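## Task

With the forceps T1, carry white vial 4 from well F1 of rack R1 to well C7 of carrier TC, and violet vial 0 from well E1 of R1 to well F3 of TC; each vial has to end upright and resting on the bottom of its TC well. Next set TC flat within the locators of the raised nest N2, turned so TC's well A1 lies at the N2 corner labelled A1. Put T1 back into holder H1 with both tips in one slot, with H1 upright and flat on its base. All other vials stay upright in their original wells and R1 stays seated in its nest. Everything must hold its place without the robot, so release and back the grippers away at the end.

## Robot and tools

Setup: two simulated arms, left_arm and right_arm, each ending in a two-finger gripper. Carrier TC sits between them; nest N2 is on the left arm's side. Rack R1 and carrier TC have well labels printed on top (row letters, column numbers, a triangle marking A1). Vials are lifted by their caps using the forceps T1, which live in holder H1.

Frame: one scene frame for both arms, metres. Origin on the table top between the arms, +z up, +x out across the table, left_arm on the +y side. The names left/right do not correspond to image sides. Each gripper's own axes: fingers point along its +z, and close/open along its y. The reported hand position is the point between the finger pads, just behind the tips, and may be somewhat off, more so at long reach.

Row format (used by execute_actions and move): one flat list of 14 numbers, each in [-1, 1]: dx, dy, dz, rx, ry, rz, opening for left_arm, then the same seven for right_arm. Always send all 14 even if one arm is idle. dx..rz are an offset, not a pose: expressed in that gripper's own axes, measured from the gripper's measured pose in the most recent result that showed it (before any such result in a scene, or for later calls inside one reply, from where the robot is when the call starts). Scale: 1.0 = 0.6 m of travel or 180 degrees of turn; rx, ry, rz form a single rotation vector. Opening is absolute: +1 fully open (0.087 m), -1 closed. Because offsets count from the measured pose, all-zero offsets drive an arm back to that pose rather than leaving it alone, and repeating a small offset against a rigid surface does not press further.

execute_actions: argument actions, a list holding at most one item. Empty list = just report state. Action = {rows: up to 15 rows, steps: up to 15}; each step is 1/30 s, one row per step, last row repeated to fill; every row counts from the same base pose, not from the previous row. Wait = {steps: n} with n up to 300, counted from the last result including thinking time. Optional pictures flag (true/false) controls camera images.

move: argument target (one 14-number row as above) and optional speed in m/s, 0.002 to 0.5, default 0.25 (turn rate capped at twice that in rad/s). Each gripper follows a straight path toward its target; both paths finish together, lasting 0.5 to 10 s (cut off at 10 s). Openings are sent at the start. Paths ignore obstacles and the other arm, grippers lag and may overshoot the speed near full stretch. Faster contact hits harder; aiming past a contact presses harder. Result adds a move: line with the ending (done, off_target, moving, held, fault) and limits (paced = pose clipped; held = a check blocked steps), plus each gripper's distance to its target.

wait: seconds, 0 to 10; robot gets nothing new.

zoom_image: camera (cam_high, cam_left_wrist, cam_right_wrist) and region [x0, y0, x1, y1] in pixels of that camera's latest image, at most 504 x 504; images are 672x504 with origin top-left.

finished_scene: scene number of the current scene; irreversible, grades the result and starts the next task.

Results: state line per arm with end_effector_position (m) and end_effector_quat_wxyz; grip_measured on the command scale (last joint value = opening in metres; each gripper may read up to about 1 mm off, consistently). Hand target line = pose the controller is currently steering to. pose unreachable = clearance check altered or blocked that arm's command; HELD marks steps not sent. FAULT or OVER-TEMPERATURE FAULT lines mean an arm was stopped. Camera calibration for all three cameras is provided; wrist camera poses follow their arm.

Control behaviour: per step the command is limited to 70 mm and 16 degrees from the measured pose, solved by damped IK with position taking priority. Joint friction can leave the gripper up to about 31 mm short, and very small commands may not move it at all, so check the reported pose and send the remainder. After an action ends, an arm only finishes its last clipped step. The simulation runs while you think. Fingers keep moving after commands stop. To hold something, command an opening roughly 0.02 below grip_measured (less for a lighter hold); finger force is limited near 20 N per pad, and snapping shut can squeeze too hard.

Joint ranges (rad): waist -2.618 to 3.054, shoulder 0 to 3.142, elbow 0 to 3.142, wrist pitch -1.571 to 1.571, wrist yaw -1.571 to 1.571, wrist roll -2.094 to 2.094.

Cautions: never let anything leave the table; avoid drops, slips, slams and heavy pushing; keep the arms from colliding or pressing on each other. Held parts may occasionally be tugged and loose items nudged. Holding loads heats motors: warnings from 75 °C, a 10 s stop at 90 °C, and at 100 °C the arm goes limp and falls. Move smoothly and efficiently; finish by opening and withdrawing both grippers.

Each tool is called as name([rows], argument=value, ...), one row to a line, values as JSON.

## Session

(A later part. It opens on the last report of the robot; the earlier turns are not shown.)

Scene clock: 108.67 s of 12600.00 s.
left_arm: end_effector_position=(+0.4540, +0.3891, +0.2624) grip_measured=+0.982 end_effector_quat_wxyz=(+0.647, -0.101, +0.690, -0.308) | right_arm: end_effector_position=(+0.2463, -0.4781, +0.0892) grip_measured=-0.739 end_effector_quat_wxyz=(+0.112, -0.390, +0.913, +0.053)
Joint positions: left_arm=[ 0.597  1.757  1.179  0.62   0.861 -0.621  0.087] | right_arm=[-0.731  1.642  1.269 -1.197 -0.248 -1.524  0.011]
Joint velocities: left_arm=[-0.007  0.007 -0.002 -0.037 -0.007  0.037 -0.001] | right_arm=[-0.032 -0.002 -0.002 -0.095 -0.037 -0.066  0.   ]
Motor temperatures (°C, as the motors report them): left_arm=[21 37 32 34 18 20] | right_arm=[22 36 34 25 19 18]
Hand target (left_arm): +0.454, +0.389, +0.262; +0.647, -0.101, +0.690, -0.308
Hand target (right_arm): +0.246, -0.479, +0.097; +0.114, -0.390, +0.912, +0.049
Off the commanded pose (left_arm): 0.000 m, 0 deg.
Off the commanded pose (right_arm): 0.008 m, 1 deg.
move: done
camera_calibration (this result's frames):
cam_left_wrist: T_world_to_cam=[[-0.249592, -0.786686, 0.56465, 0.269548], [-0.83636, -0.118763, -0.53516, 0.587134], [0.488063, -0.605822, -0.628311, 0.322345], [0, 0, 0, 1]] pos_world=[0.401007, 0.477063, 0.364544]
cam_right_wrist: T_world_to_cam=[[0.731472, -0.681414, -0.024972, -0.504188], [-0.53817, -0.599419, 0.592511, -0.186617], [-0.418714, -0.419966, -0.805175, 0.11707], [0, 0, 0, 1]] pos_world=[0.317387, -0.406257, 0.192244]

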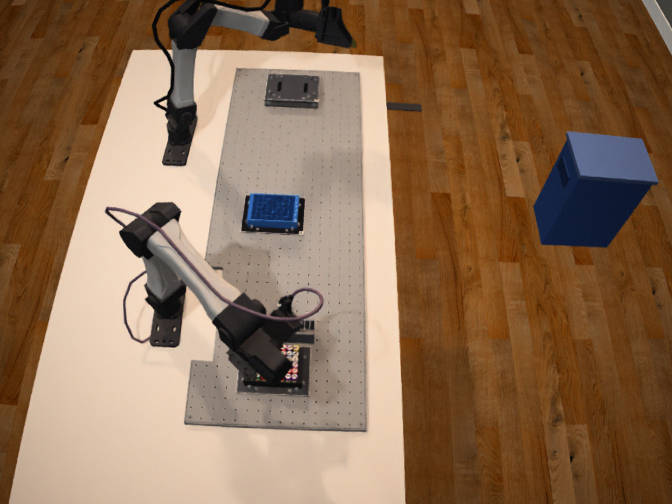

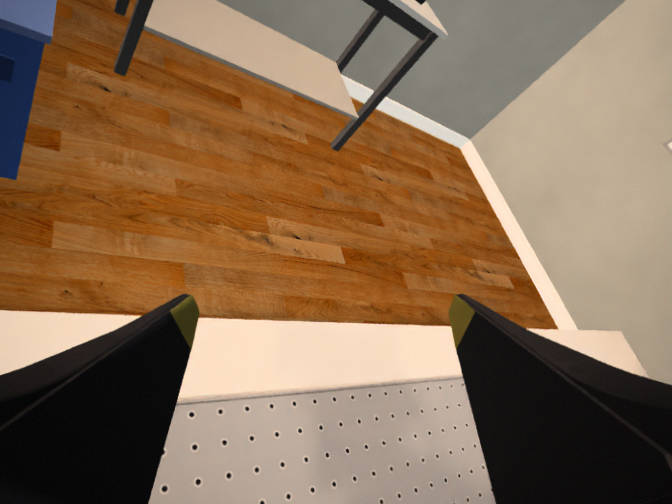

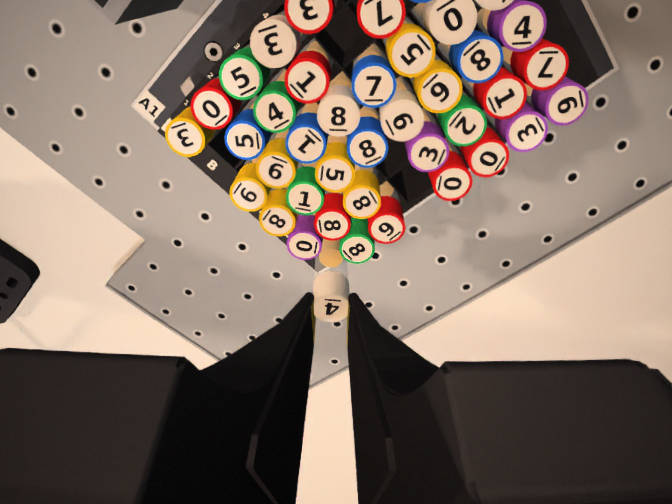

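move(target=[0,0,0,0,0,0,1,-0.03,0,-0.12,0,0,0,-0.76], speed=0.06)

move(target=[0,0,0,0,0,0,1,-0.12,0.21,0.03,0,0,0,-0.76], speed=0.12)

move(target=[0,0,0,0,0,0,1,-0.37,0.35,0.135,0,0,0,-0.76], speed=0.15)

Scene clock: 120.10 s of 12600.00 s.
left_arm: end_effector_position=(+0.4540, +0.3891, +0.2624) grip_measured=+0.982 end_effector_quat_wxyz=(+0.647, -0.101, +0.690, -0.308) | right_arm: end_effector_position=(+0.2474, -0.4790, +0.1613) grip_measured=-0.739 end_effector_quat_wxyz=(+0.114, -0.390, +0.912, +0.049)
Joint positions: left_arm=[ 0.597  1.757  1.179  0.62   0.861 -0.621  0.087] | right_arm=[-0.731  1.642  1.556 -1.475 -0.248 -1.524  0.011]
Joint velocities: left_arm=[ 0.002 -0.012 -0.022  0.007 -0.007  0.037 -0.002] | right_arm=[-0.012 -0.002 -0.012  0.022 -0.022 -0.022 -0.001]
Motor temperatures (°C, as the motors report them): left_arm=[21 37 32 34 18 20] | right_arm=[22 36 35 25 19 18]
Hand target (left_arm): +0.454, +0.389, +0.262; +0.647, -0.101, +0.690, -0.308
Hand target (right_arm): +0.248, -0.479, +0.163; +0.112, -0.390, +0.913, +0.053
Off the commanded pose (left_arm): 0.000 m, 0 deg.
Off the commanded pose (right_arm): 0.002 m, 1 deg.
After step 90, 6.70 s passed at rest.
move: done
camera_calibration (this result's frames):
cam_left_wrist: T_world_to_cam=[[-0.249592, -0.786686, 0.56465, 0.269548], [-0.83636, -0.118763, -0.53516, 0.587134], [0.488063, -0.605822, -0.628311, 0.322345], [0, 0, 0, 1]] pos_world=[0.401007, 0.477063, 0.364544]
cam_right_wrist: T_world_to_cam=[[0.731608, -0.681533, -0.0162048, -0.505332], [-0.542089, -0.596004, 0.592384, -0.226696], [-0.413387, -0.424608, -0.805493, 0.171693], [0, 0, 0, 1]] pos_world=[0.317792, -0.40661, 0.264399]

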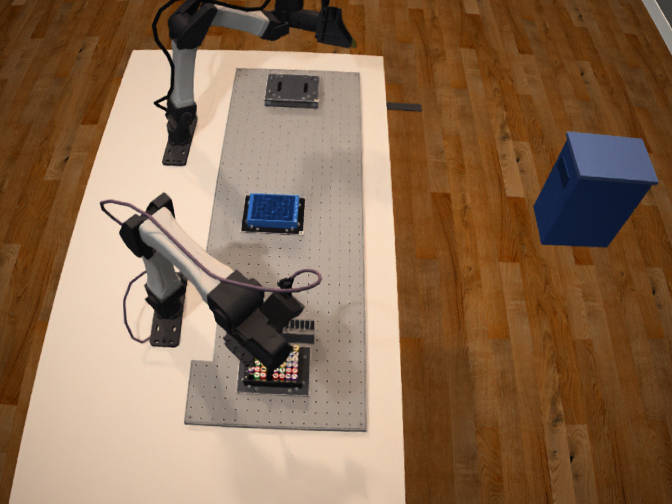

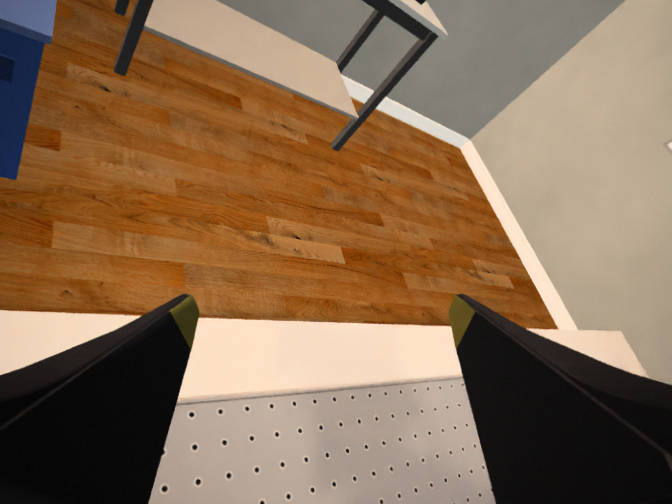

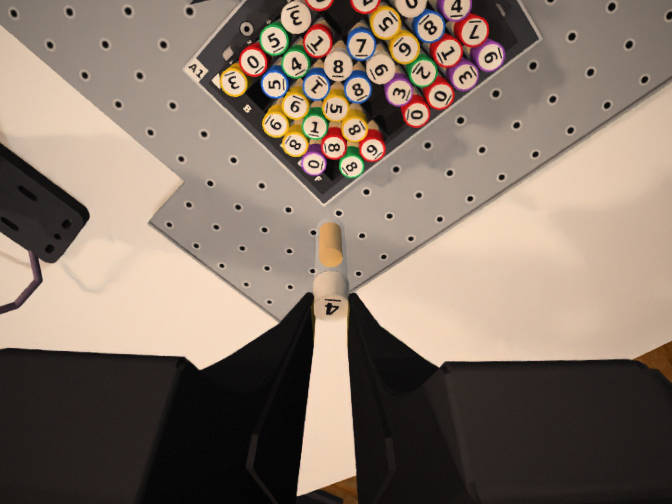

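Scene clock: 121.87 s of 12600.00 s.
left_arm: end_effector_position=(+0.4540, +0.3891, +0.2624) grip_measured=+0.982 end_effector_quat_wxyz=(+0.647, -0.101, +0.690, -0.308) | right_arm: end_effector_position=(+0.2078, -0.3382, +0.1664) grip_measured=-0.739 end_effector_quat_wxyz=(+0.120, -0.390, +0.911, +0.057)
Joint positions: left_arm=[ 0.597  1.757  1.179  0.62   0.861 -0.621  0.087] | right_arm=[-0.302  1.227  1.219 -1.45  -0.242 -1.082  0.011]
Joint velocities: left_arm=[-0.017  0.002 -0.002  0.007 -0.022 -0.037  0.002] | right_arm=[-0.012  0.027 -0.002 -0.007 -0.007  0.051 -0.001]
Motor temperatures (°C, as the motors report them): left_arm=[21 37 32 34 18 20] | right_arm=[22 36 35 25 19 18]
Hand target (left_arm): +0.454, +0.389, +0.262; +0.647, -0.101, +0.690, -0.308
Hand target (right_arm): +0.206, -0.338, +0.162; +0.115, -0.390, +0.912, +0.053
Off the commanded pose (left_arm): 0.000 m, 0 deg.
Off the commanded pose (right_arm): 0.005 m, 1 deg.
move: done
camera_calibration (this result's frames):
cam_left_wrist: T_world_to_cam=[[-0.249592, -0.786686, 0.56465, 0.269548], [-0.83636, -0.118763, -0.53516, 0.587134], [0.488063, -0.605822, -0.628311, 0.322345], [0, 0, 0, 1]] pos_world=[0.401007, 0.477063, 0.364544]
cam_right_wrist: T_world_to_cam=[[0.732023, -0.680788, -0.0258796, -0.378536], [-0.544913, -0.607876, 0.577544, -0.168216], [-0.408917, -0.408673, -0.815949, 0.225417], [0, 0, 0, 1]] pos_world=[0.277611, -0.267836, 0.271285]

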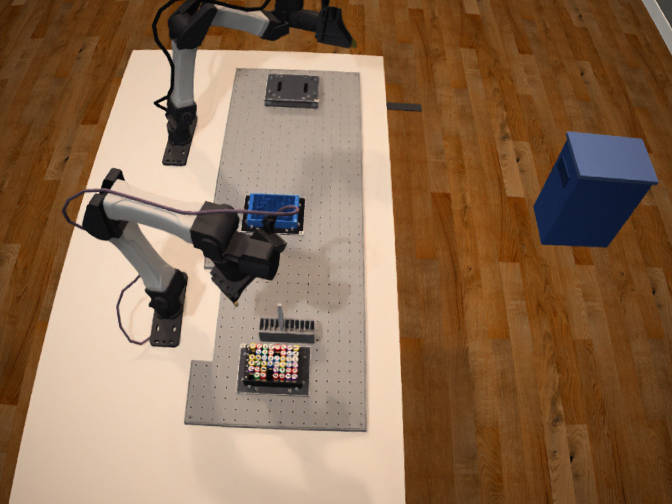

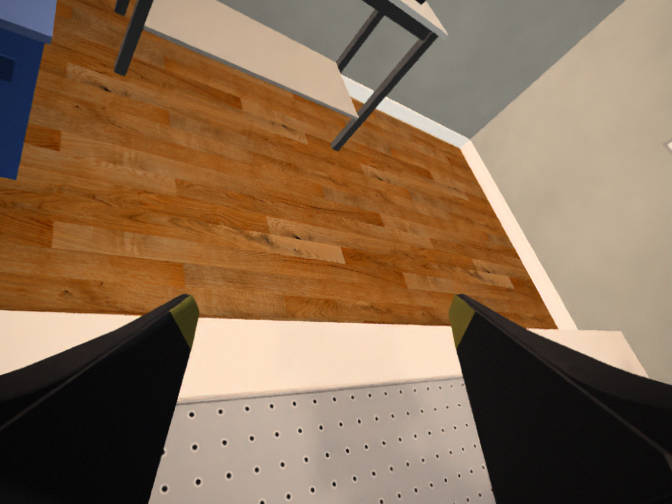

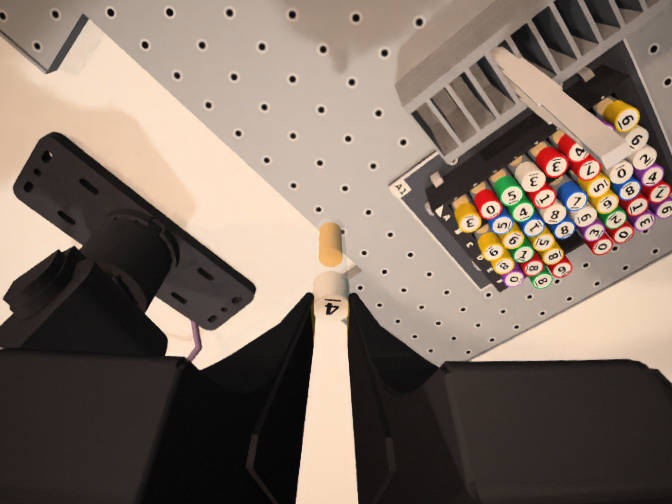

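Scene clock: 124.47 s of 12600.00 s.
left_arm: end_effector_position=(+0.4540, +0.3891, +0.2624) grip_measured=+0.982 end_effector_quat_wxyz=(+0.647, -0.101, +0.690, -0.308) | right_arm: end_effector_position=(+0.2087, -0.0264, +0.1461) grip_measured=-0.739 end_effector_quat_wxyz=(+0.108, -0.390, +0.912, +0.069)
Joint positions: left_arm=[ 0.597  1.757  1.179  0.62   0.861 -0.621  0.087] | right_arm=[ 0.937  1.669  1.515 -1.16  -0.005  0.143  0.011]
Joint velocities: left_arm=[-0.007  0.002 -0.012 -0.066 -0.007 -0.007 -0.   ] | right_arm=[-0.027 -0.002 -0.007  0.007 -0.007  0.022 -0.001]
Motor temperatures (°C, as the motors report them): left_arm=[21 37 32 34 18 20] | right_arm=[22 36 35 25 19 18]
Hand target (left_arm): +0.454, +0.389, +0.262; +0.647, -0.101, +0.690, -0.308
Hand target (right_arm): +0.211, -0.021, +0.148; +0.115, -0.389, +0.912, +0.067
Off the commanded pose (left_arm): 0.000 m, 0 deg.
Off the commanded pose (right_arm): 0.011 m, 2 deg.
move: off_target (right_arm)
camera_calibration (this result's frames):
cam_left_wrist: T_world_to_cam=[[-0.249592, -0.786686, 0.56465, 0.269548], [-0.83636, -0.118763, -0.53516, 0.587134], [0.488063, -0.605822, -0.628311, 0.322345], [0, 0, 0, 1]] pos_world=[0.401007, 0.477063, 0.364544]
cam_right_wrist: T_world_to_cam=[[0.734419, -0.676422, -0.0555211, -0.163486], [-0.523938, -0.617054, 0.58714, 0.0274373], [-0.431414, -0.402117, -0.807579, 0.340328], [0, 0, 0, 1]] pos_world=[0.281264, 0.0431966, 0.249655]

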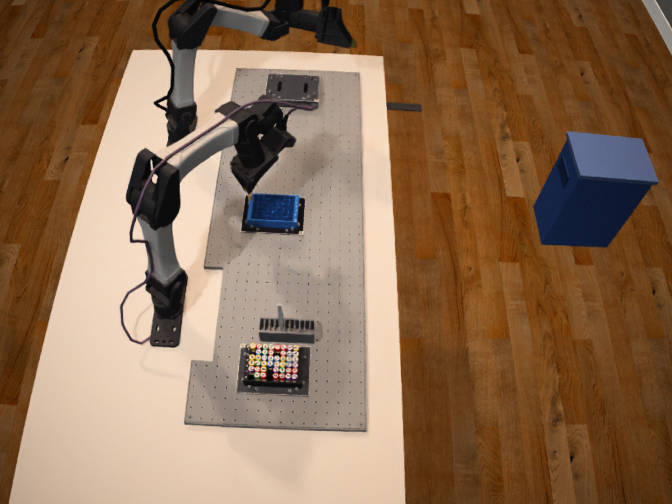

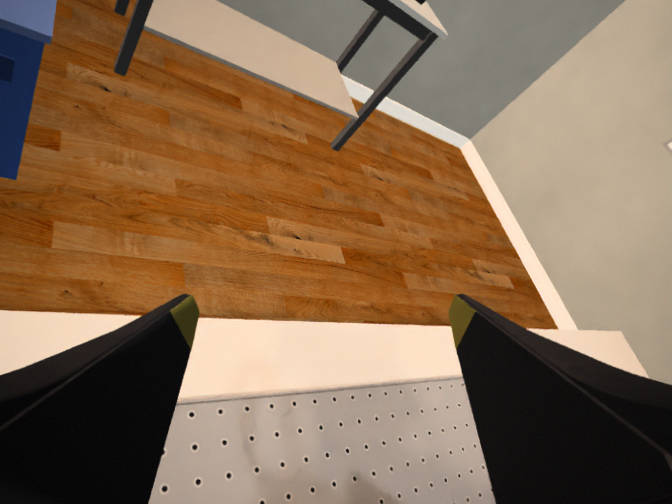

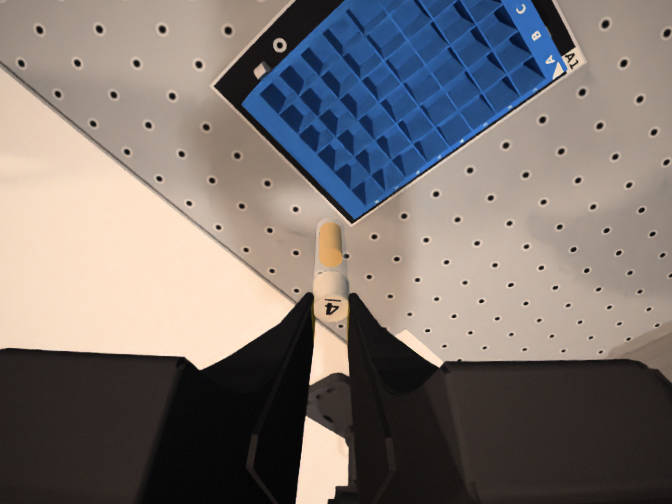

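move(target=[0,0,0,0,0,0,1,-0.014,-0.016,0.09,0,0,-0.045,-0.76], speed=0.06)

zoom_image(camera="cam_right_wrist", region=[230,120,430,320])

Scene clock: 138.43 s of 12600.00 s.
left_arm: end_effector_position=(+0.4540, +0.3891, +0.2624) grip_measured=+0.982 end_effector_quat_wxyz=(+0.647, -0.101, +0.690, -0.308) | right_arm: end_effector_position=(+0.2269, -0.0117, +0.1065) grip_measured=-0.739 end_effector_quat_wxyz=(+0.123, -0.456, +0.879, +0.065)
Joint positions: left_arm=[ 0.597  1.757  1.179  0.62   0.861 -0.621  0.087] | right_arm=[ 0.937  1.733  1.428 -0.986 -0.004 -0.004  0.011]
Joint velocities: left_arm=[-0.007  0.002 -0.007  0.022  0.037 -0.007 -0.   ] | right_arm=[-0.002 -0.002  0.002 -0.037 -0.007 -0.051  0.   ]
Motor temperatures (°C, as the motors report them): left_arm=[21 37 32 34 18 20] | right_arm=[22 36 36 25 19 18]
Hand target (left_arm): +0.454, +0.389, +0.262; +0.647, -0.101, +0.690, -0.308
Hand target (right_arm): +0.229, -0.017, +0.096; +0.113, -0.454, +0.882, +0.061
Off the commanded pose (left_arm): 0.000 m, 0 deg.
Off the commanded pose (right_arm): 0.012 m, 1 deg.
After step 90, 9.33 s passed at rest.
move: off_target (right_arm)
camera_calibration (this result's frames):
cam_left_wrist: T_world_to_cam=[[-0.249592, -0.786686, 0.56465, 0.269548], [-0.83636, -0.118763, -0.53516, 0.587134], [0.488063, -0.605822, -0.628311, 0.322345], [0, 0, 0, 1]] pos_world=[0.401007, 0.477063, 0.364544]
cam_right_wrist: T_world_to_cam=[[0.824287, -0.565922, -0.0168129, -0.192356], [-0.458562, -0.684741, 0.566437, 0.0559083], [-0.332072, -0.459197, -0.823934, 0.30059], [0, 0, 0, 1]] pos_world=[0.284011, 0.0674543, 0.212764]

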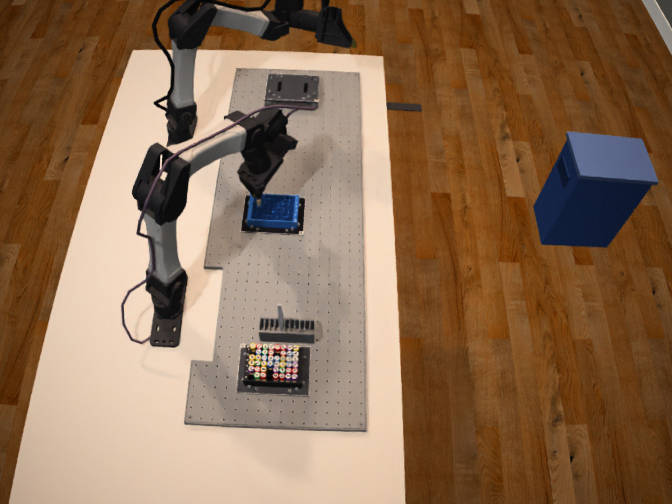

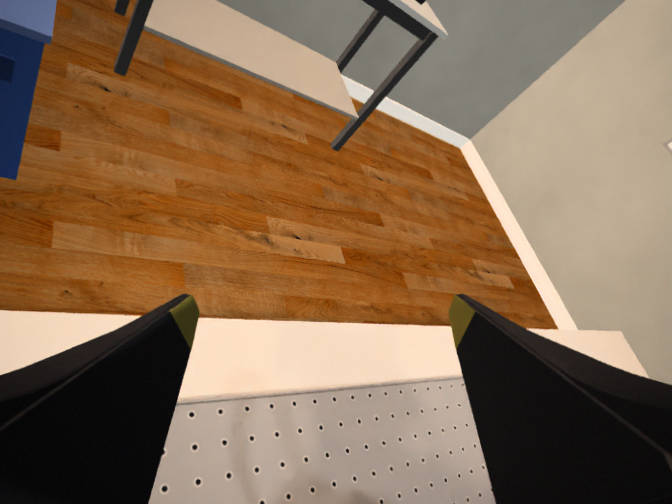

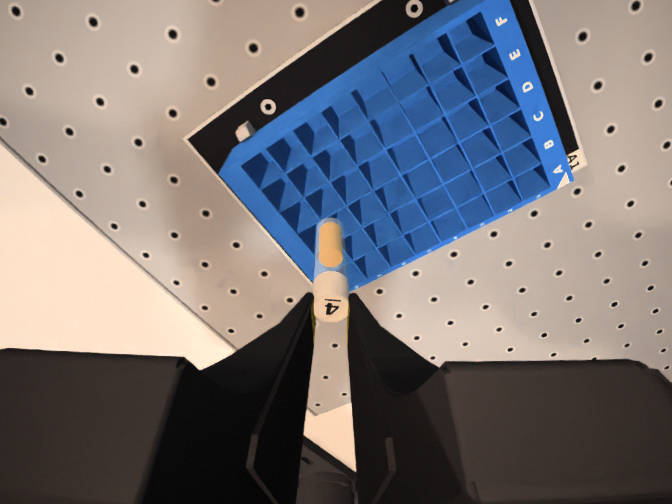

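Region (230, 120, 430, 320) of cam_right_wrist's 672x504 image, scaled by 2.520, with more detail than that image has.

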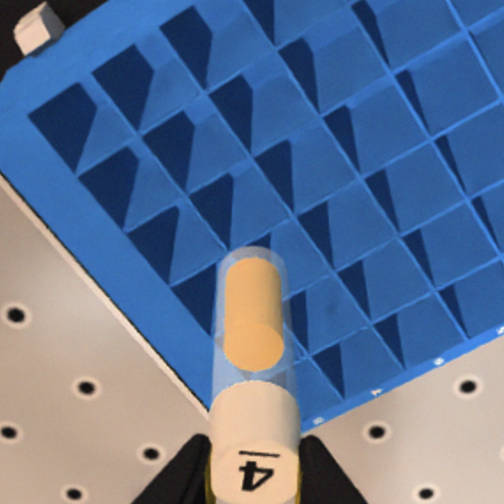

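execute_actions([
  {"rows":[[0,0,0,0,0,0,1,0.003,-0.01,0.01,0,0.005,0,-0.76],[0,0,0,0,0,0,1,0.007,-0.02,0.024,0,0.012,0,-0.76],[0,0,0,0,0,0,1,0.007,-0.016,0.022,0,0.011,0,-0.76]],"steps":15},
])

zoom_image(camera="cam_right_wrist", region=[230,120,430,320])

Scene clock: 148.20 s of 12600.00 s.
left_arm: end_effector_position=(+0.4540, +0.3891, +0.2624) grip_measured=+0.982 end_effector_quat_wxyz=(+0.647, -0.101, +0.690, -0.308) | right_arm: end_effector_position=(+0.2332, -0.0158, +0.0993) grip_measured=-0.739 end_effector_quat_wxyz=(+0.116, -0.456, +0.880, +0.059)
Joint positions: left_arm=[ 0.597  1.757  1.179  0.62   0.861 -0.621  0.087] | right_arm=[ 0.917  1.755  1.428 -0.983 -0.005 -0.024  0.011]
Joint velocities: left_arm=[-0.002  0.007  0.012 -0.037 -0.095 -0.037 -0.001] | right_arm=[-0.002  0.002  0.012  0.139 -0.007 -0.022 -0.   ]
Motor temperatures (°C, as the motors report them): left_arm=[21 37 32 35 18 20] | right_arm=[22 36 36 26 18 18]
Hand target (left_arm): +0.454, +0.389, +0.262; +0.647, -0.101, +0.690, -0.308
Hand target (right_arm): +0.235, -0.018, +0.093; +0.108, -0.456, +0.881, +0.057
Off the commanded pose (left_arm): 0.000 m, 0 deg.
Off the commanded pose (right_arm): 0.007 m, 1 deg.
Steps of this call (steps 1 to 90: nothing new was sent; then 6.27 s passed at rest; steps 91 to 105: all 15 steps of this action). Readings (end_effector_position):
91: left_arm (+0.4540, +0.3891, +0.2624) | right_arm (+0.2274, -0.0116, +0.1065)
92: left_arm (+0.4540, +0.3891, +0.2624) | right_arm (+0.2284, -0.0123, +0.1058)
94: left_arm (+0.4540, +0.3891, +0.2624) | right_arm (+0.2313, -0.0142, +0.1035)
98: left_arm (+0.4540, +0.3891, +0.2624) | right_arm (+0.2331, -0.0157, +0.0994)
105: the state above
camera_calibration (this result's frames):
cam_left_wrist: T_world_to_cam=[[-0.249592, -0.786686, 0.56465, 0.269548], [-0.83636, -0.118763, -0.53516, 0.587134], [0.488063, -0.605822, -0.628311, 0.322345], [0, 0, 0, 1]] pos_world=[0.401007, 0.477063, 0.364544]
cam_right_wrist: T_world_to_cam=[[0.823878, -0.566623, -0.0127967, -0.200305], [-0.454348, -0.67379, 0.582731, 0.0576907], [-0.338811, -0.474285, -0.812564, 0.295095], [0, 0, 0, 1]] pos_world=[0.291219, 0.0653333, 0.203602]

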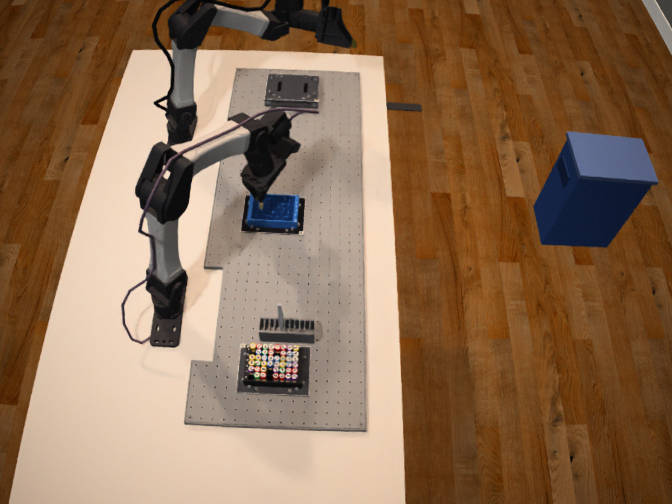

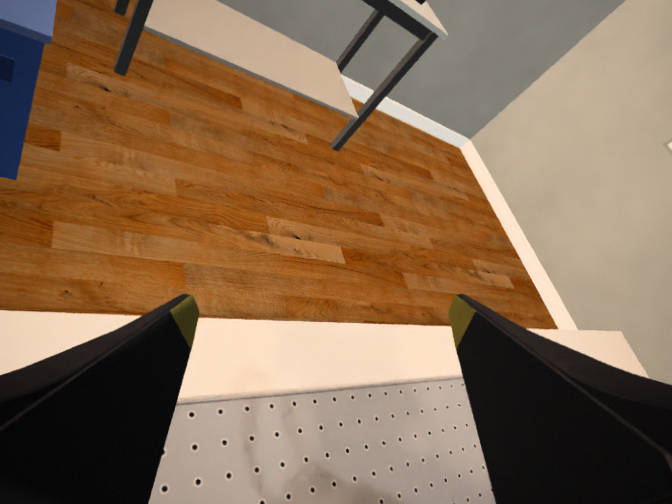

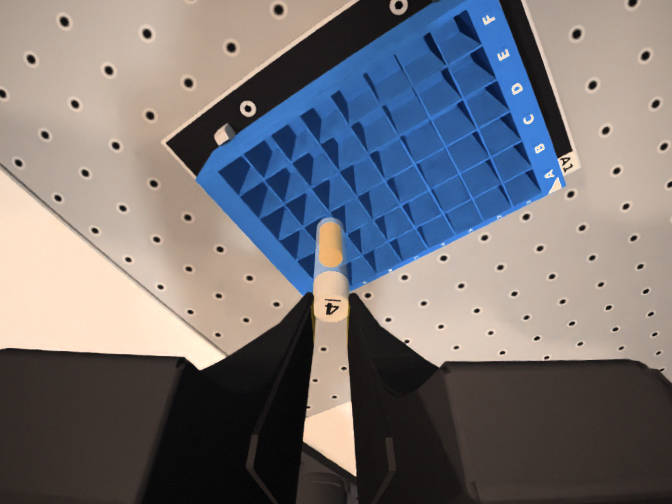

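Region (230, 120, 430, 320) of cam_right_wrist's 672x504 image, scaled by 2.520, with more detail than that image has.

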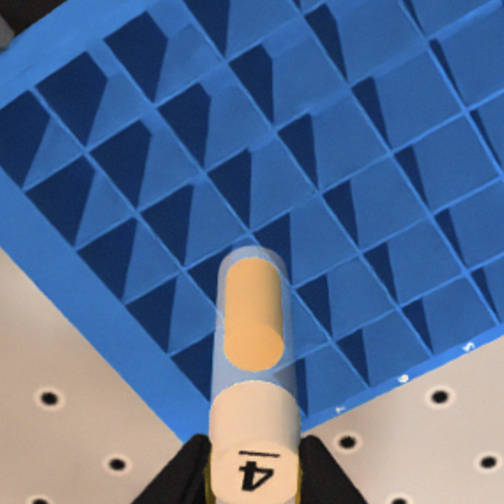

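execute_actions([
  {"rows":[[0,0,0,0,0,0,1,0.013,0.018,-0.0027,0,0.0108,0,-0.76],[0,0,0,0,0,0,1,0.013,0.006,-0.0027,0,0.0108,0,-0.76]],"steps":15},
])

zoom_image(camera="cam_right_wrist", region=[230,120,430,320])

Scene clock: 157.73 s of 12600.00 s.
left_arm: end_effector_position=(+0.4540, +0.3891, +0.2624) grip_measured=+0.982 end_effector_quat_wxyz=(+0.647, -0.101, +0.690, -0.308) | right_arm: end_effector_position=(+0.2293, -0.0184, +0.0989) grip_measured=-0.739 end_effector_quat_wxyz=(+0.108, -0.457, +0.881, +0.055)
Joint positions: left_arm=[ 0.597  1.757  1.179  0.62   0.861 -0.621  0.087] | right_arm=[ 0.922  1.755  1.428 -1.001 -0.003 -0.021  0.011]
Joint velocities: left_arm=[-0.002 -0.002  0.002 -0.022 -0.11   0.007 -0.001] | right_arm=[ 0.007  0.002  0.007  0.022  0.007 -0.022  0.001]
Motor temperatures (°C, as the motors report them): left_arm=[21 38 32 35 18 20] | right_arm=[22 37 35 26 18 18]
Hand target (left_arm): +0.454, +0.389, +0.262; +0.647, -0.101, +0.690, -0.308
Hand target (right_arm): +0.226, -0.020, +0.099; +0.101, -0.457, +0.882, +0.051
Off the commanded pose (left_arm): 0.000 m, 0 deg.
Off the commanded pose (right_arm): 0.004 m, 1 deg.
Steps of this call (steps 1 to 90: nothing new was sent; then 6.03 s passed at rest; steps 91 to 105: all 15 steps of this action). Readings (end_effector_position):
91: left_arm (+0.4540, +0.3891, +0.2624) | right_arm (+0.2325, -0.0157, +0.0992)
92: left_arm (+0.4540, +0.3891, +0.2624) | right_arm (+0.2316, -0.0159, +0.0992)
94: left_arm (+0.4540, +0.3891, +0.2624) | right_arm (+0.2304, -0.0168, +0.0990)
98: left_arm (+0.4540, +0.3891, +0.2624) | right_arm (+0.2297, -0.0178, +0.0989)
105: the state above
camera_calibration (this result's frames):
cam_left_wrist: T_world_to_cam=[[-0.249592, -0.786686, 0.56465, 0.269548], [-0.83636, -0.118763, -0.53516, 0.587134], [0.488063, -0.605822, -0.628311, 0.322345], [0, 0, 0, 1]] pos_world=[0.401007, 0.477063, 0.364544]
cam_right_wrist: T_world_to_cam=[[0.824298, -0.566001, -0.0132471, -0.198548], [-0.447608, -0.665847, 0.596905, 0.0515778], [-0.346669, -0.486099, -0.802202, 0.292782], [0, 0, 0, 1]] pos_world=[0.288248, 0.0642855, 0.201453]

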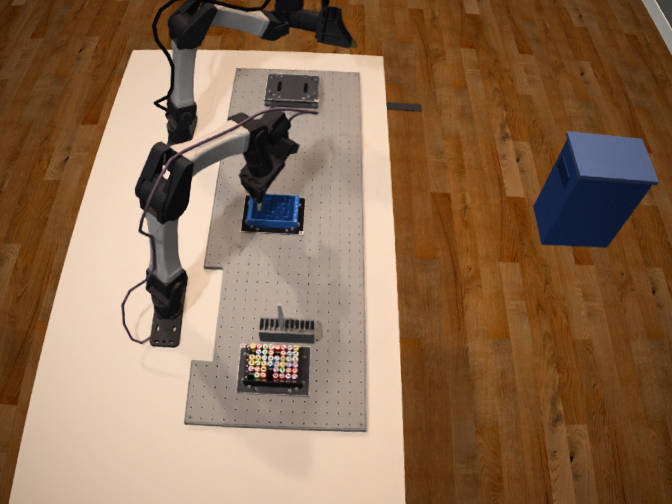

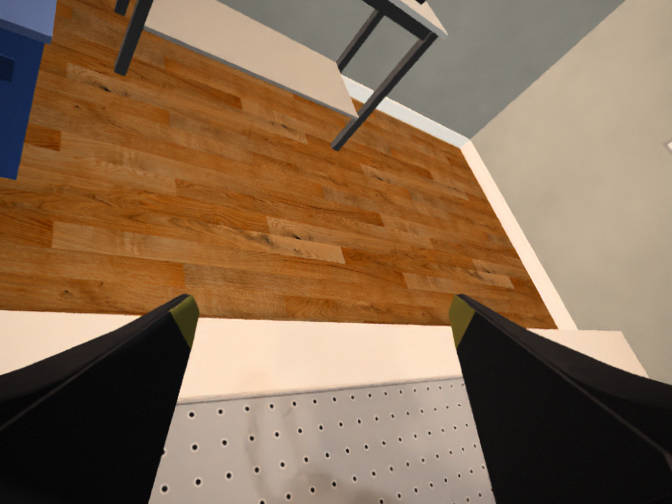

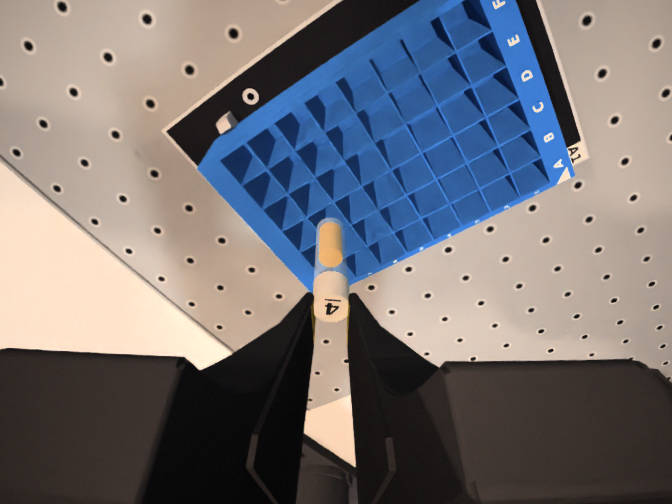

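Region (230, 120, 430, 320) of cam_right_wrist's 672x504 image, scaled by 2.520, with more detail than that image has.

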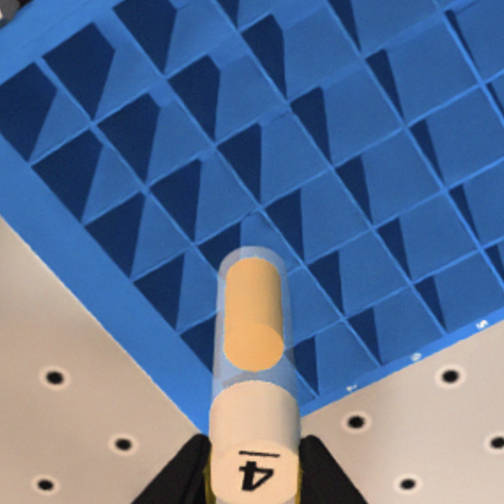

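execute_actions([
  {"rows":[[0,0,0,0,0,0,1,0.003,0,0.012,0,0.005,0,-0.76],[0,0,0,0,0,0,1,0.005,0,0.026,0,0.011,0,-0.76]],"steps":15},
])

zoom_image(camera="cam_right_wrist", region=[230,120,430,320])

Scene clock: 169.57 s of 12600.00 s.
left_arm: end_effector_position=(+0.4540, +0.3891, +0.2624) grip_measured=+0.982 end_effector_quat_wxyz=(+0.647, -0.101, +0.690, -0.308) | right_arm: end_effector_position=(+0.2309, -0.0161, +0.0949) grip_measured=-0.739 end_effector_quat_wxyz=(+0.107, -0.457, +0.881, +0.055)
Joint positions: left_arm=[ 0.597  1.757  1.179  0.62   0.861 -0.621  0.087] | right_arm=[ 0.922  1.768  1.428 -0.989 -0.003 -0.021  0.011]
Joint velocities: left_arm=[-0.002  0.007 -0.007  0.022 -0.022 -0.022 -0.   ] | right_arm=[-0.002  0.002  0.007 -0.022  0.022 -0.037  0.001]
Motor temperatures (°C, as the motors report them): left_arm=[21 38 32 35 18 20] | right_arm=[21 38 36 25 18 18]
Hand target (left_arm): +0.454, +0.389, +0.262; +0.647, -0.101, +0.690, -0.308
Hand target (right_arm): +0.230, -0.018, +0.083; +0.093, -0.458, +0.883, +0.047
Off the commanded pose (left_arm): 0.000 m, 0 deg.
Off the commanded pose (right_arm): 0.012 m, 2 deg.
Steps of this call (steps 1 to 90: nothing new was sent; then 8.33 s passed at rest; steps 91 to 105: all 15 steps of this action). Readings (end_effector_position):
91: left_arm (+0.4540, +0.3891, +0.2624) | right_arm (+0.2292, -0.0184, +0.0989)
92: left_arm (+0.4540, +0.3891, +0.2624) | right_arm (+0.2292, -0.0184, +0.0981)
94: left_arm (+0.4540, +0.3891, +0.2624) | right_arm (+0.2296, -0.0179, +0.0954)
98: left_arm (+0.4540, +0.3891, +0.2624) | right_arm (+0.2309, -0.0162, +0.0949)
105: the state above
camera_calibration (this result's frames):
cam_left_wrist: T_world_to_cam=[[-0.249592, -0.786686, 0.56465, 0.269548], [-0.83636, -0.118763, -0.53516, 0.587134], [0.488063, -0.605822, -0.628311, 0.322345], [0, 0, 0, 1]] pos_world=[0.401007, 0.477063, 0.364544]
cam_right_wrist: T_world_to_cam=[[0.824289, -0.566013, -0.0132844, -0.198685], [-0.447202, -0.665296, 0.597822, 0.0559699], [-0.347213, -0.486838, -0.801519, 0.291331], [0, 0, 0, 1]] pos_world=[0.289957, 0.0666092, 0.197407]

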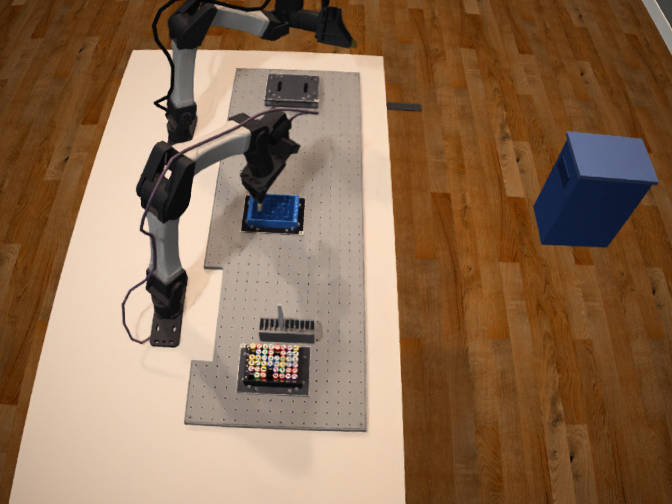

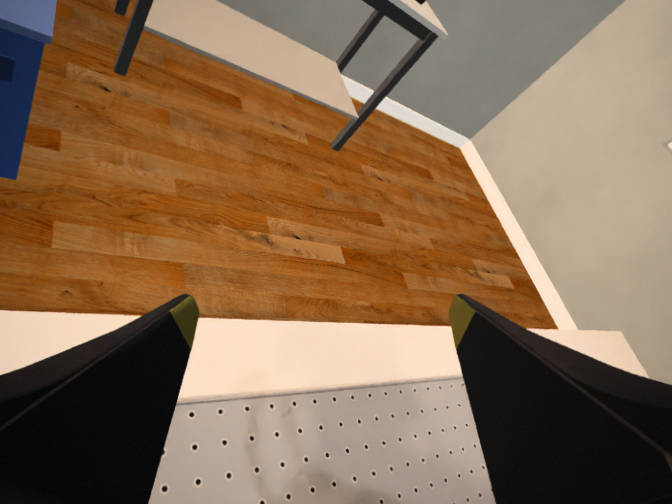

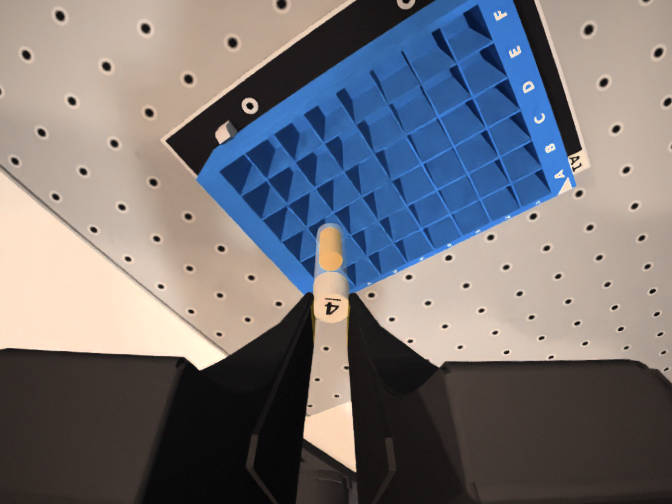

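Region (230, 120, 430, 320) of cam_right_wrist's 672x504 image, scaled by 2.520, with more detail than that image has.

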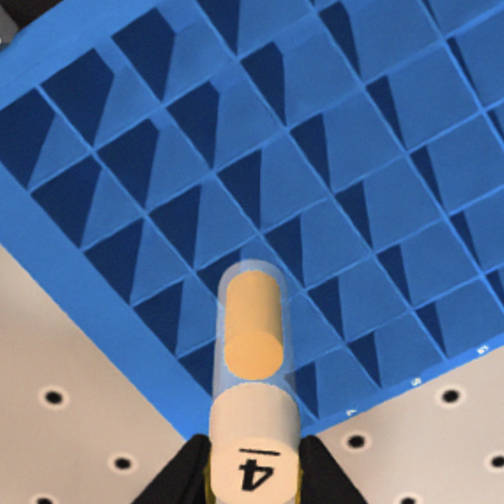

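execute_actions([
  {"rows":[[0,0,0,0,0,0,1,-0.004,0,-0.017,0,-0.008,0,-0.76],[0,0,0,0,0,0,1,-0.004,0,-0.017,0,-0.008,0,-0.76],[0,0,0,0,0,0,1,-0.004,0,-0.017,0,-0.008,0,-0.76],[0,0,0,0,0,0,1,-0.004,0,-0.017,0,-0.008,0,-0.76],[0,0,0,0,0,0,1,-0.004,0,-0.017,0,-0.008,0,-0.76],[0,0,0,0,0,0,1,-0.009,0,-0.005,0,-0.009,0,-0.76]],"steps":15},
])

zoom_image(camera="cam_right_wrist", region=[230,120,430,320])

Scene clock: 182.87 s of 12600.00 s.
left_arm: end_effector_position=(+0.4540, +0.3891, +0.2624) grip_measured=+0.982 end_effector_quat_wxyz=(+0.647, -0.101, +0.690, -0.308) | right_arm: end_effector_position=(+0.2315, -0.0153, +0.1010) grip_measured=-0.739 end_effector_quat_wxyz=(+0.117, -0.457, +0.880, +0.060)
Joint positions: left_arm=[ 0.597  1.757  1.179  0.62   0.861 -0.621  0.087] | right_arm=[ 0.922  1.75   1.428 -0.986 -0.003 -0.021  0.011]
Joint velocities: left_arm=[ 0.017  0.012 -0.007  0.007 -0.037  0.022 -0.   ] | right_arm=[ 0.002  0.002 -0.002  0.081 -0.037  0.051  0.001]
Motor temperatures (°C, as the motors report them): left_arm=[21 38 33 36 18 20] | right_arm=[21 37 35 26 18 18]
Hand target (left_arm): +0.454, +0.389, +0.262; +0.647, -0.101, +0.690, -0.308
Hand target (right_arm): +0.233, -0.012, +0.099; +0.120, -0.457, +0.879, +0.061
Off the commanded pose (left_arm): 0.000 m, 0 deg.
Off the commanded pose (right_arm): 0.004 m, 0 deg.
Steps of this call (steps 1 to 90: nothing new was sent; then 9.80 s passed at rest; steps 91 to 105: all 15 steps of this action). Readings (end_effector_position):
91: left_arm (+0.4540, +0.3891, +0.2624) | right_arm (+0.2309, -0.0161, +0.0961)
92: left_arm (+0.4540, +0.3891, +0.2624) | right_arm (+0.2308, -0.0163, +0.0975)
94: left_arm (+0.4540, +0.3891, +0.2624) | right_arm (+0.2308, -0.0162, +0.1000)
98: left_arm (+0.4540, +0.3891, +0.2624) | right_arm (+0.2311, -0.0158, +0.1010)
105: the state above
camera_calibration (this result's frames):
cam_left_wrist: T_world_to_cam=[[-0.249592, -0.786686, 0.56465, 0.269548], [-0.83636, -0.118763, -0.53516, 0.587134], [0.488063, -0.605822, -0.628311, 0.322345], [0, 0, 0, 1]] pos_world=[0.401007, 0.477063, 0.364544]
cam_right_wrist: T_world_to_cam=[[0.824456, -0.565786, -0.0125725, -0.198745], [-0.454793, -0.675613, 0.580267, 0.0565473], [-0.336801, -0.472687, -0.814329, 0.29595], [0, 0, 0, 1]] pos_world=[0.28925, 0.0656484, 0.205689]

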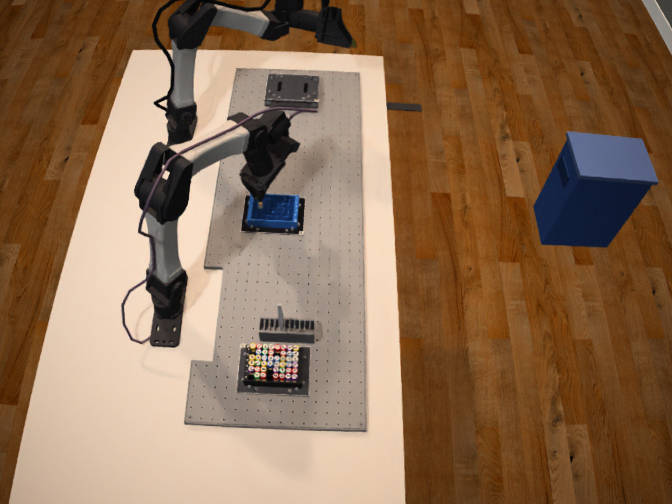

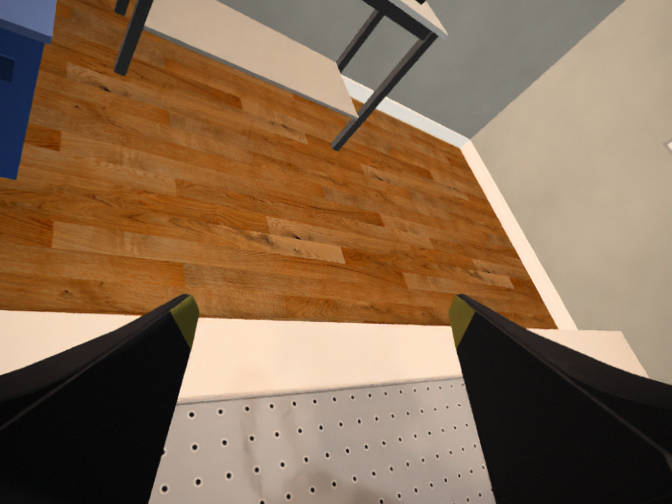

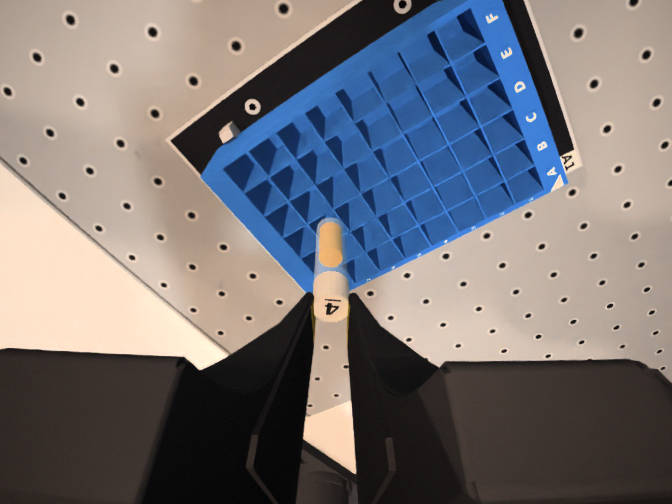

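Region (230, 120, 430, 320) of cam_right_wrist's 672x504 image, scaled by 2.520, with more detail than that image has.

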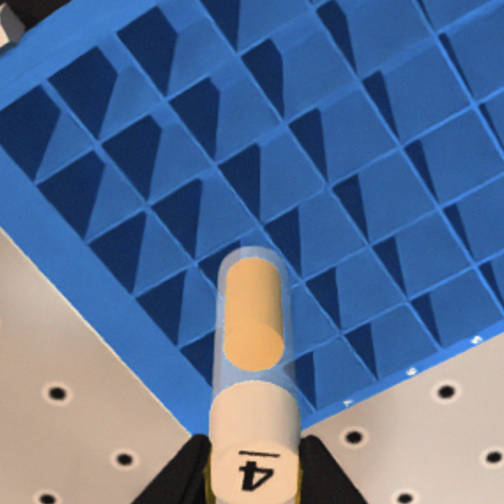

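execute_actions([
  {"rows":[[0,0,0,0,0,0,1,0.009,0,-0.002,0,0.0075,0,-0.76],[0,0,0,0,0,0,1,0.009,0,-0.002,0,0.0075,0,-0.76],[0,0,0,0,0,0,1,0.009,0,-0.002,0,0.0075,0,-0.76],[0,0,0,0,0,0,1,0.009,0,-0.002,0,0.0075,0,-0.76],[0,0,0,0,0,0,1,0.008,0,0.015,0,0.011,0,-0.76],[0,0,0,0,0,0,1,0.01,0,0.022,0,0.014,0,-0.76],[0,0,0,0,0,0,1,0.011,0,0.03,0,0.018,0,-0.76]],"steps":15},
])

zoom_image(camera="cam_right_wrist", region=[230,120,430,320])

Scene clock: 192.77 s of 12600.00 s.
left_arm: end_effector_position=(+0.4540, +0.3891, +0.2624) grip_measured=+0.982 end_effector_quat_wxyz=(+0.647, -0.101, +0.690, -0.308) | right_arm: end_effector_position=(+0.2306, -0.0165, +0.0871) grip_measured=-0.739 end_effector_quat_wxyz=(+0.097, -0.458, +0.882, +0.050)
Joint positions: left_arm=[ 0.597  1.757  1.179  0.62   0.861 -0.621  0.087] | right_arm=[ 0.922  1.793  1.428 -0.989 -0.003 -0.021  0.011]
Joint velocities: left_arm=[-0.027 -0.012  0.002 -0.022  0.051 -0.037  0.001] | right_arm=[-0.007 -0.017 -0.022  0.022 -0.051  0.051 -0.   ]
Motor temperatures (°C, as the motors report them): left_arm=[21 38 33 36 18 20] | right_arm=[21 38 36 26 18 18]
Hand target (left_arm): +0.454, +0.389, +0.262; +0.647, -0.101, +0.690, -0.308
Hand target (right_arm): +0.231, -0.017, +0.082; +0.092, -0.458, +0.883, +0.046
Off the commanded pose (left_arm): 0.000 m, 0 deg.
Off the commanded pose (right_arm): 0.005 m, 1 deg.
Steps of this call (steps 1 to 90: nothing new was sent; then 6.40 s passed at rest; steps 91 to 105: all 15 steps of this action). Readings (end_effector_position):
91: left_arm (+0.4540, +0.3891, +0.2624) | right_arm (+0.2315, -0.0153, +0.1010)
92: left_arm (+0.4540, +0.3891, +0.2624) | right_arm (+0.2313, -0.0156, +0.1010)
94: left_arm (+0.4540, +0.3891, +0.2624) | right_arm (+0.2310, -0.0161, +0.1010)
98: left_arm (+0.4540, +0.3891, +0.2624) | right_arm (+0.2308, -0.0162, +0.0959)
105: the state above
camera_calibration (this result's frames):
cam_left_wrist: T_world_to_cam=[[-0.249592, -0.786686, 0.56465, 0.269548], [-0.83636, -0.118763, -0.53516, 0.587134], [0.488063, -0.605822, -0.628311, 0.322345], [0, 0, 0, 1]] pos_world=[0.401007, 0.477063, 0.364544]
cam_right_wrist: T_world_to_cam=[[0.824095, -0.566277, -0.014064, -0.198666], [-0.438551, -0.653538, 0.616896, 0.0568381], [-0.358526, -0.502213, -0.786919, 0.285852], [0, 0, 0, 1]] pos_world=[0.291131, 0.0682043, 0.187085]

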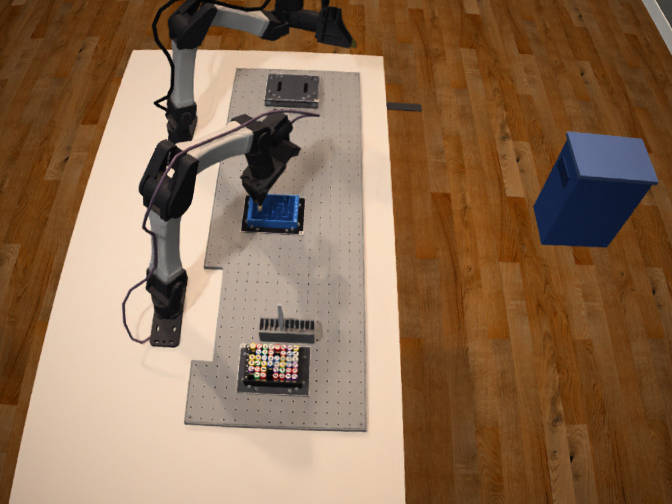

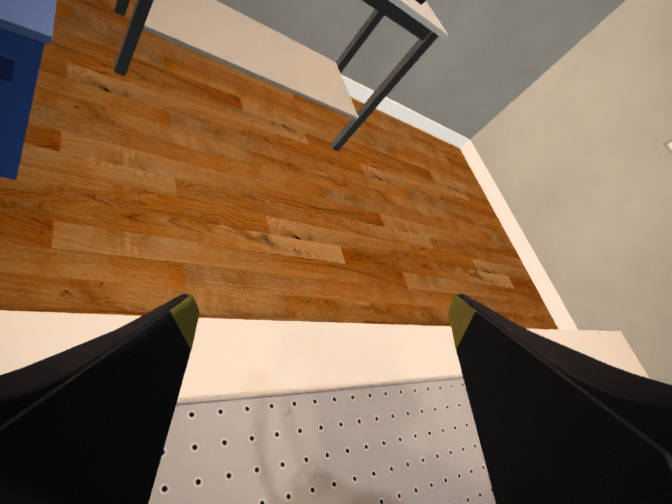

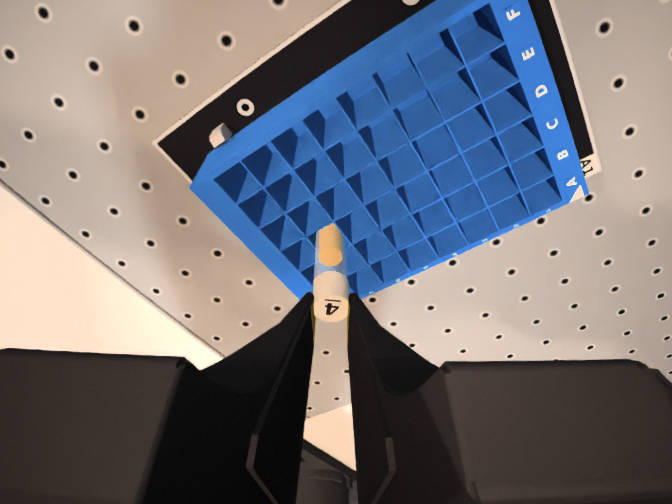

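Region (230, 120, 430, 320) of cam_right_wrist's 672x504 image, scaled by 2.520, with more detail than that image has.

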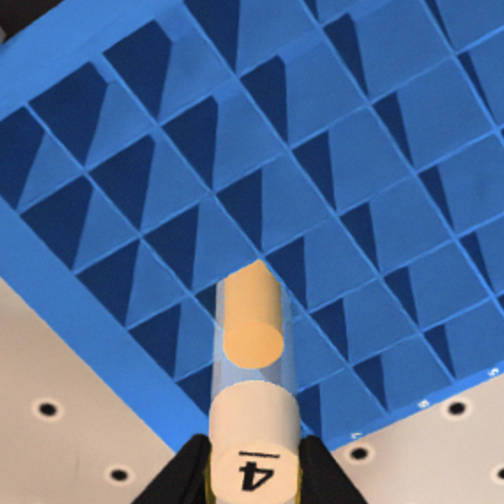

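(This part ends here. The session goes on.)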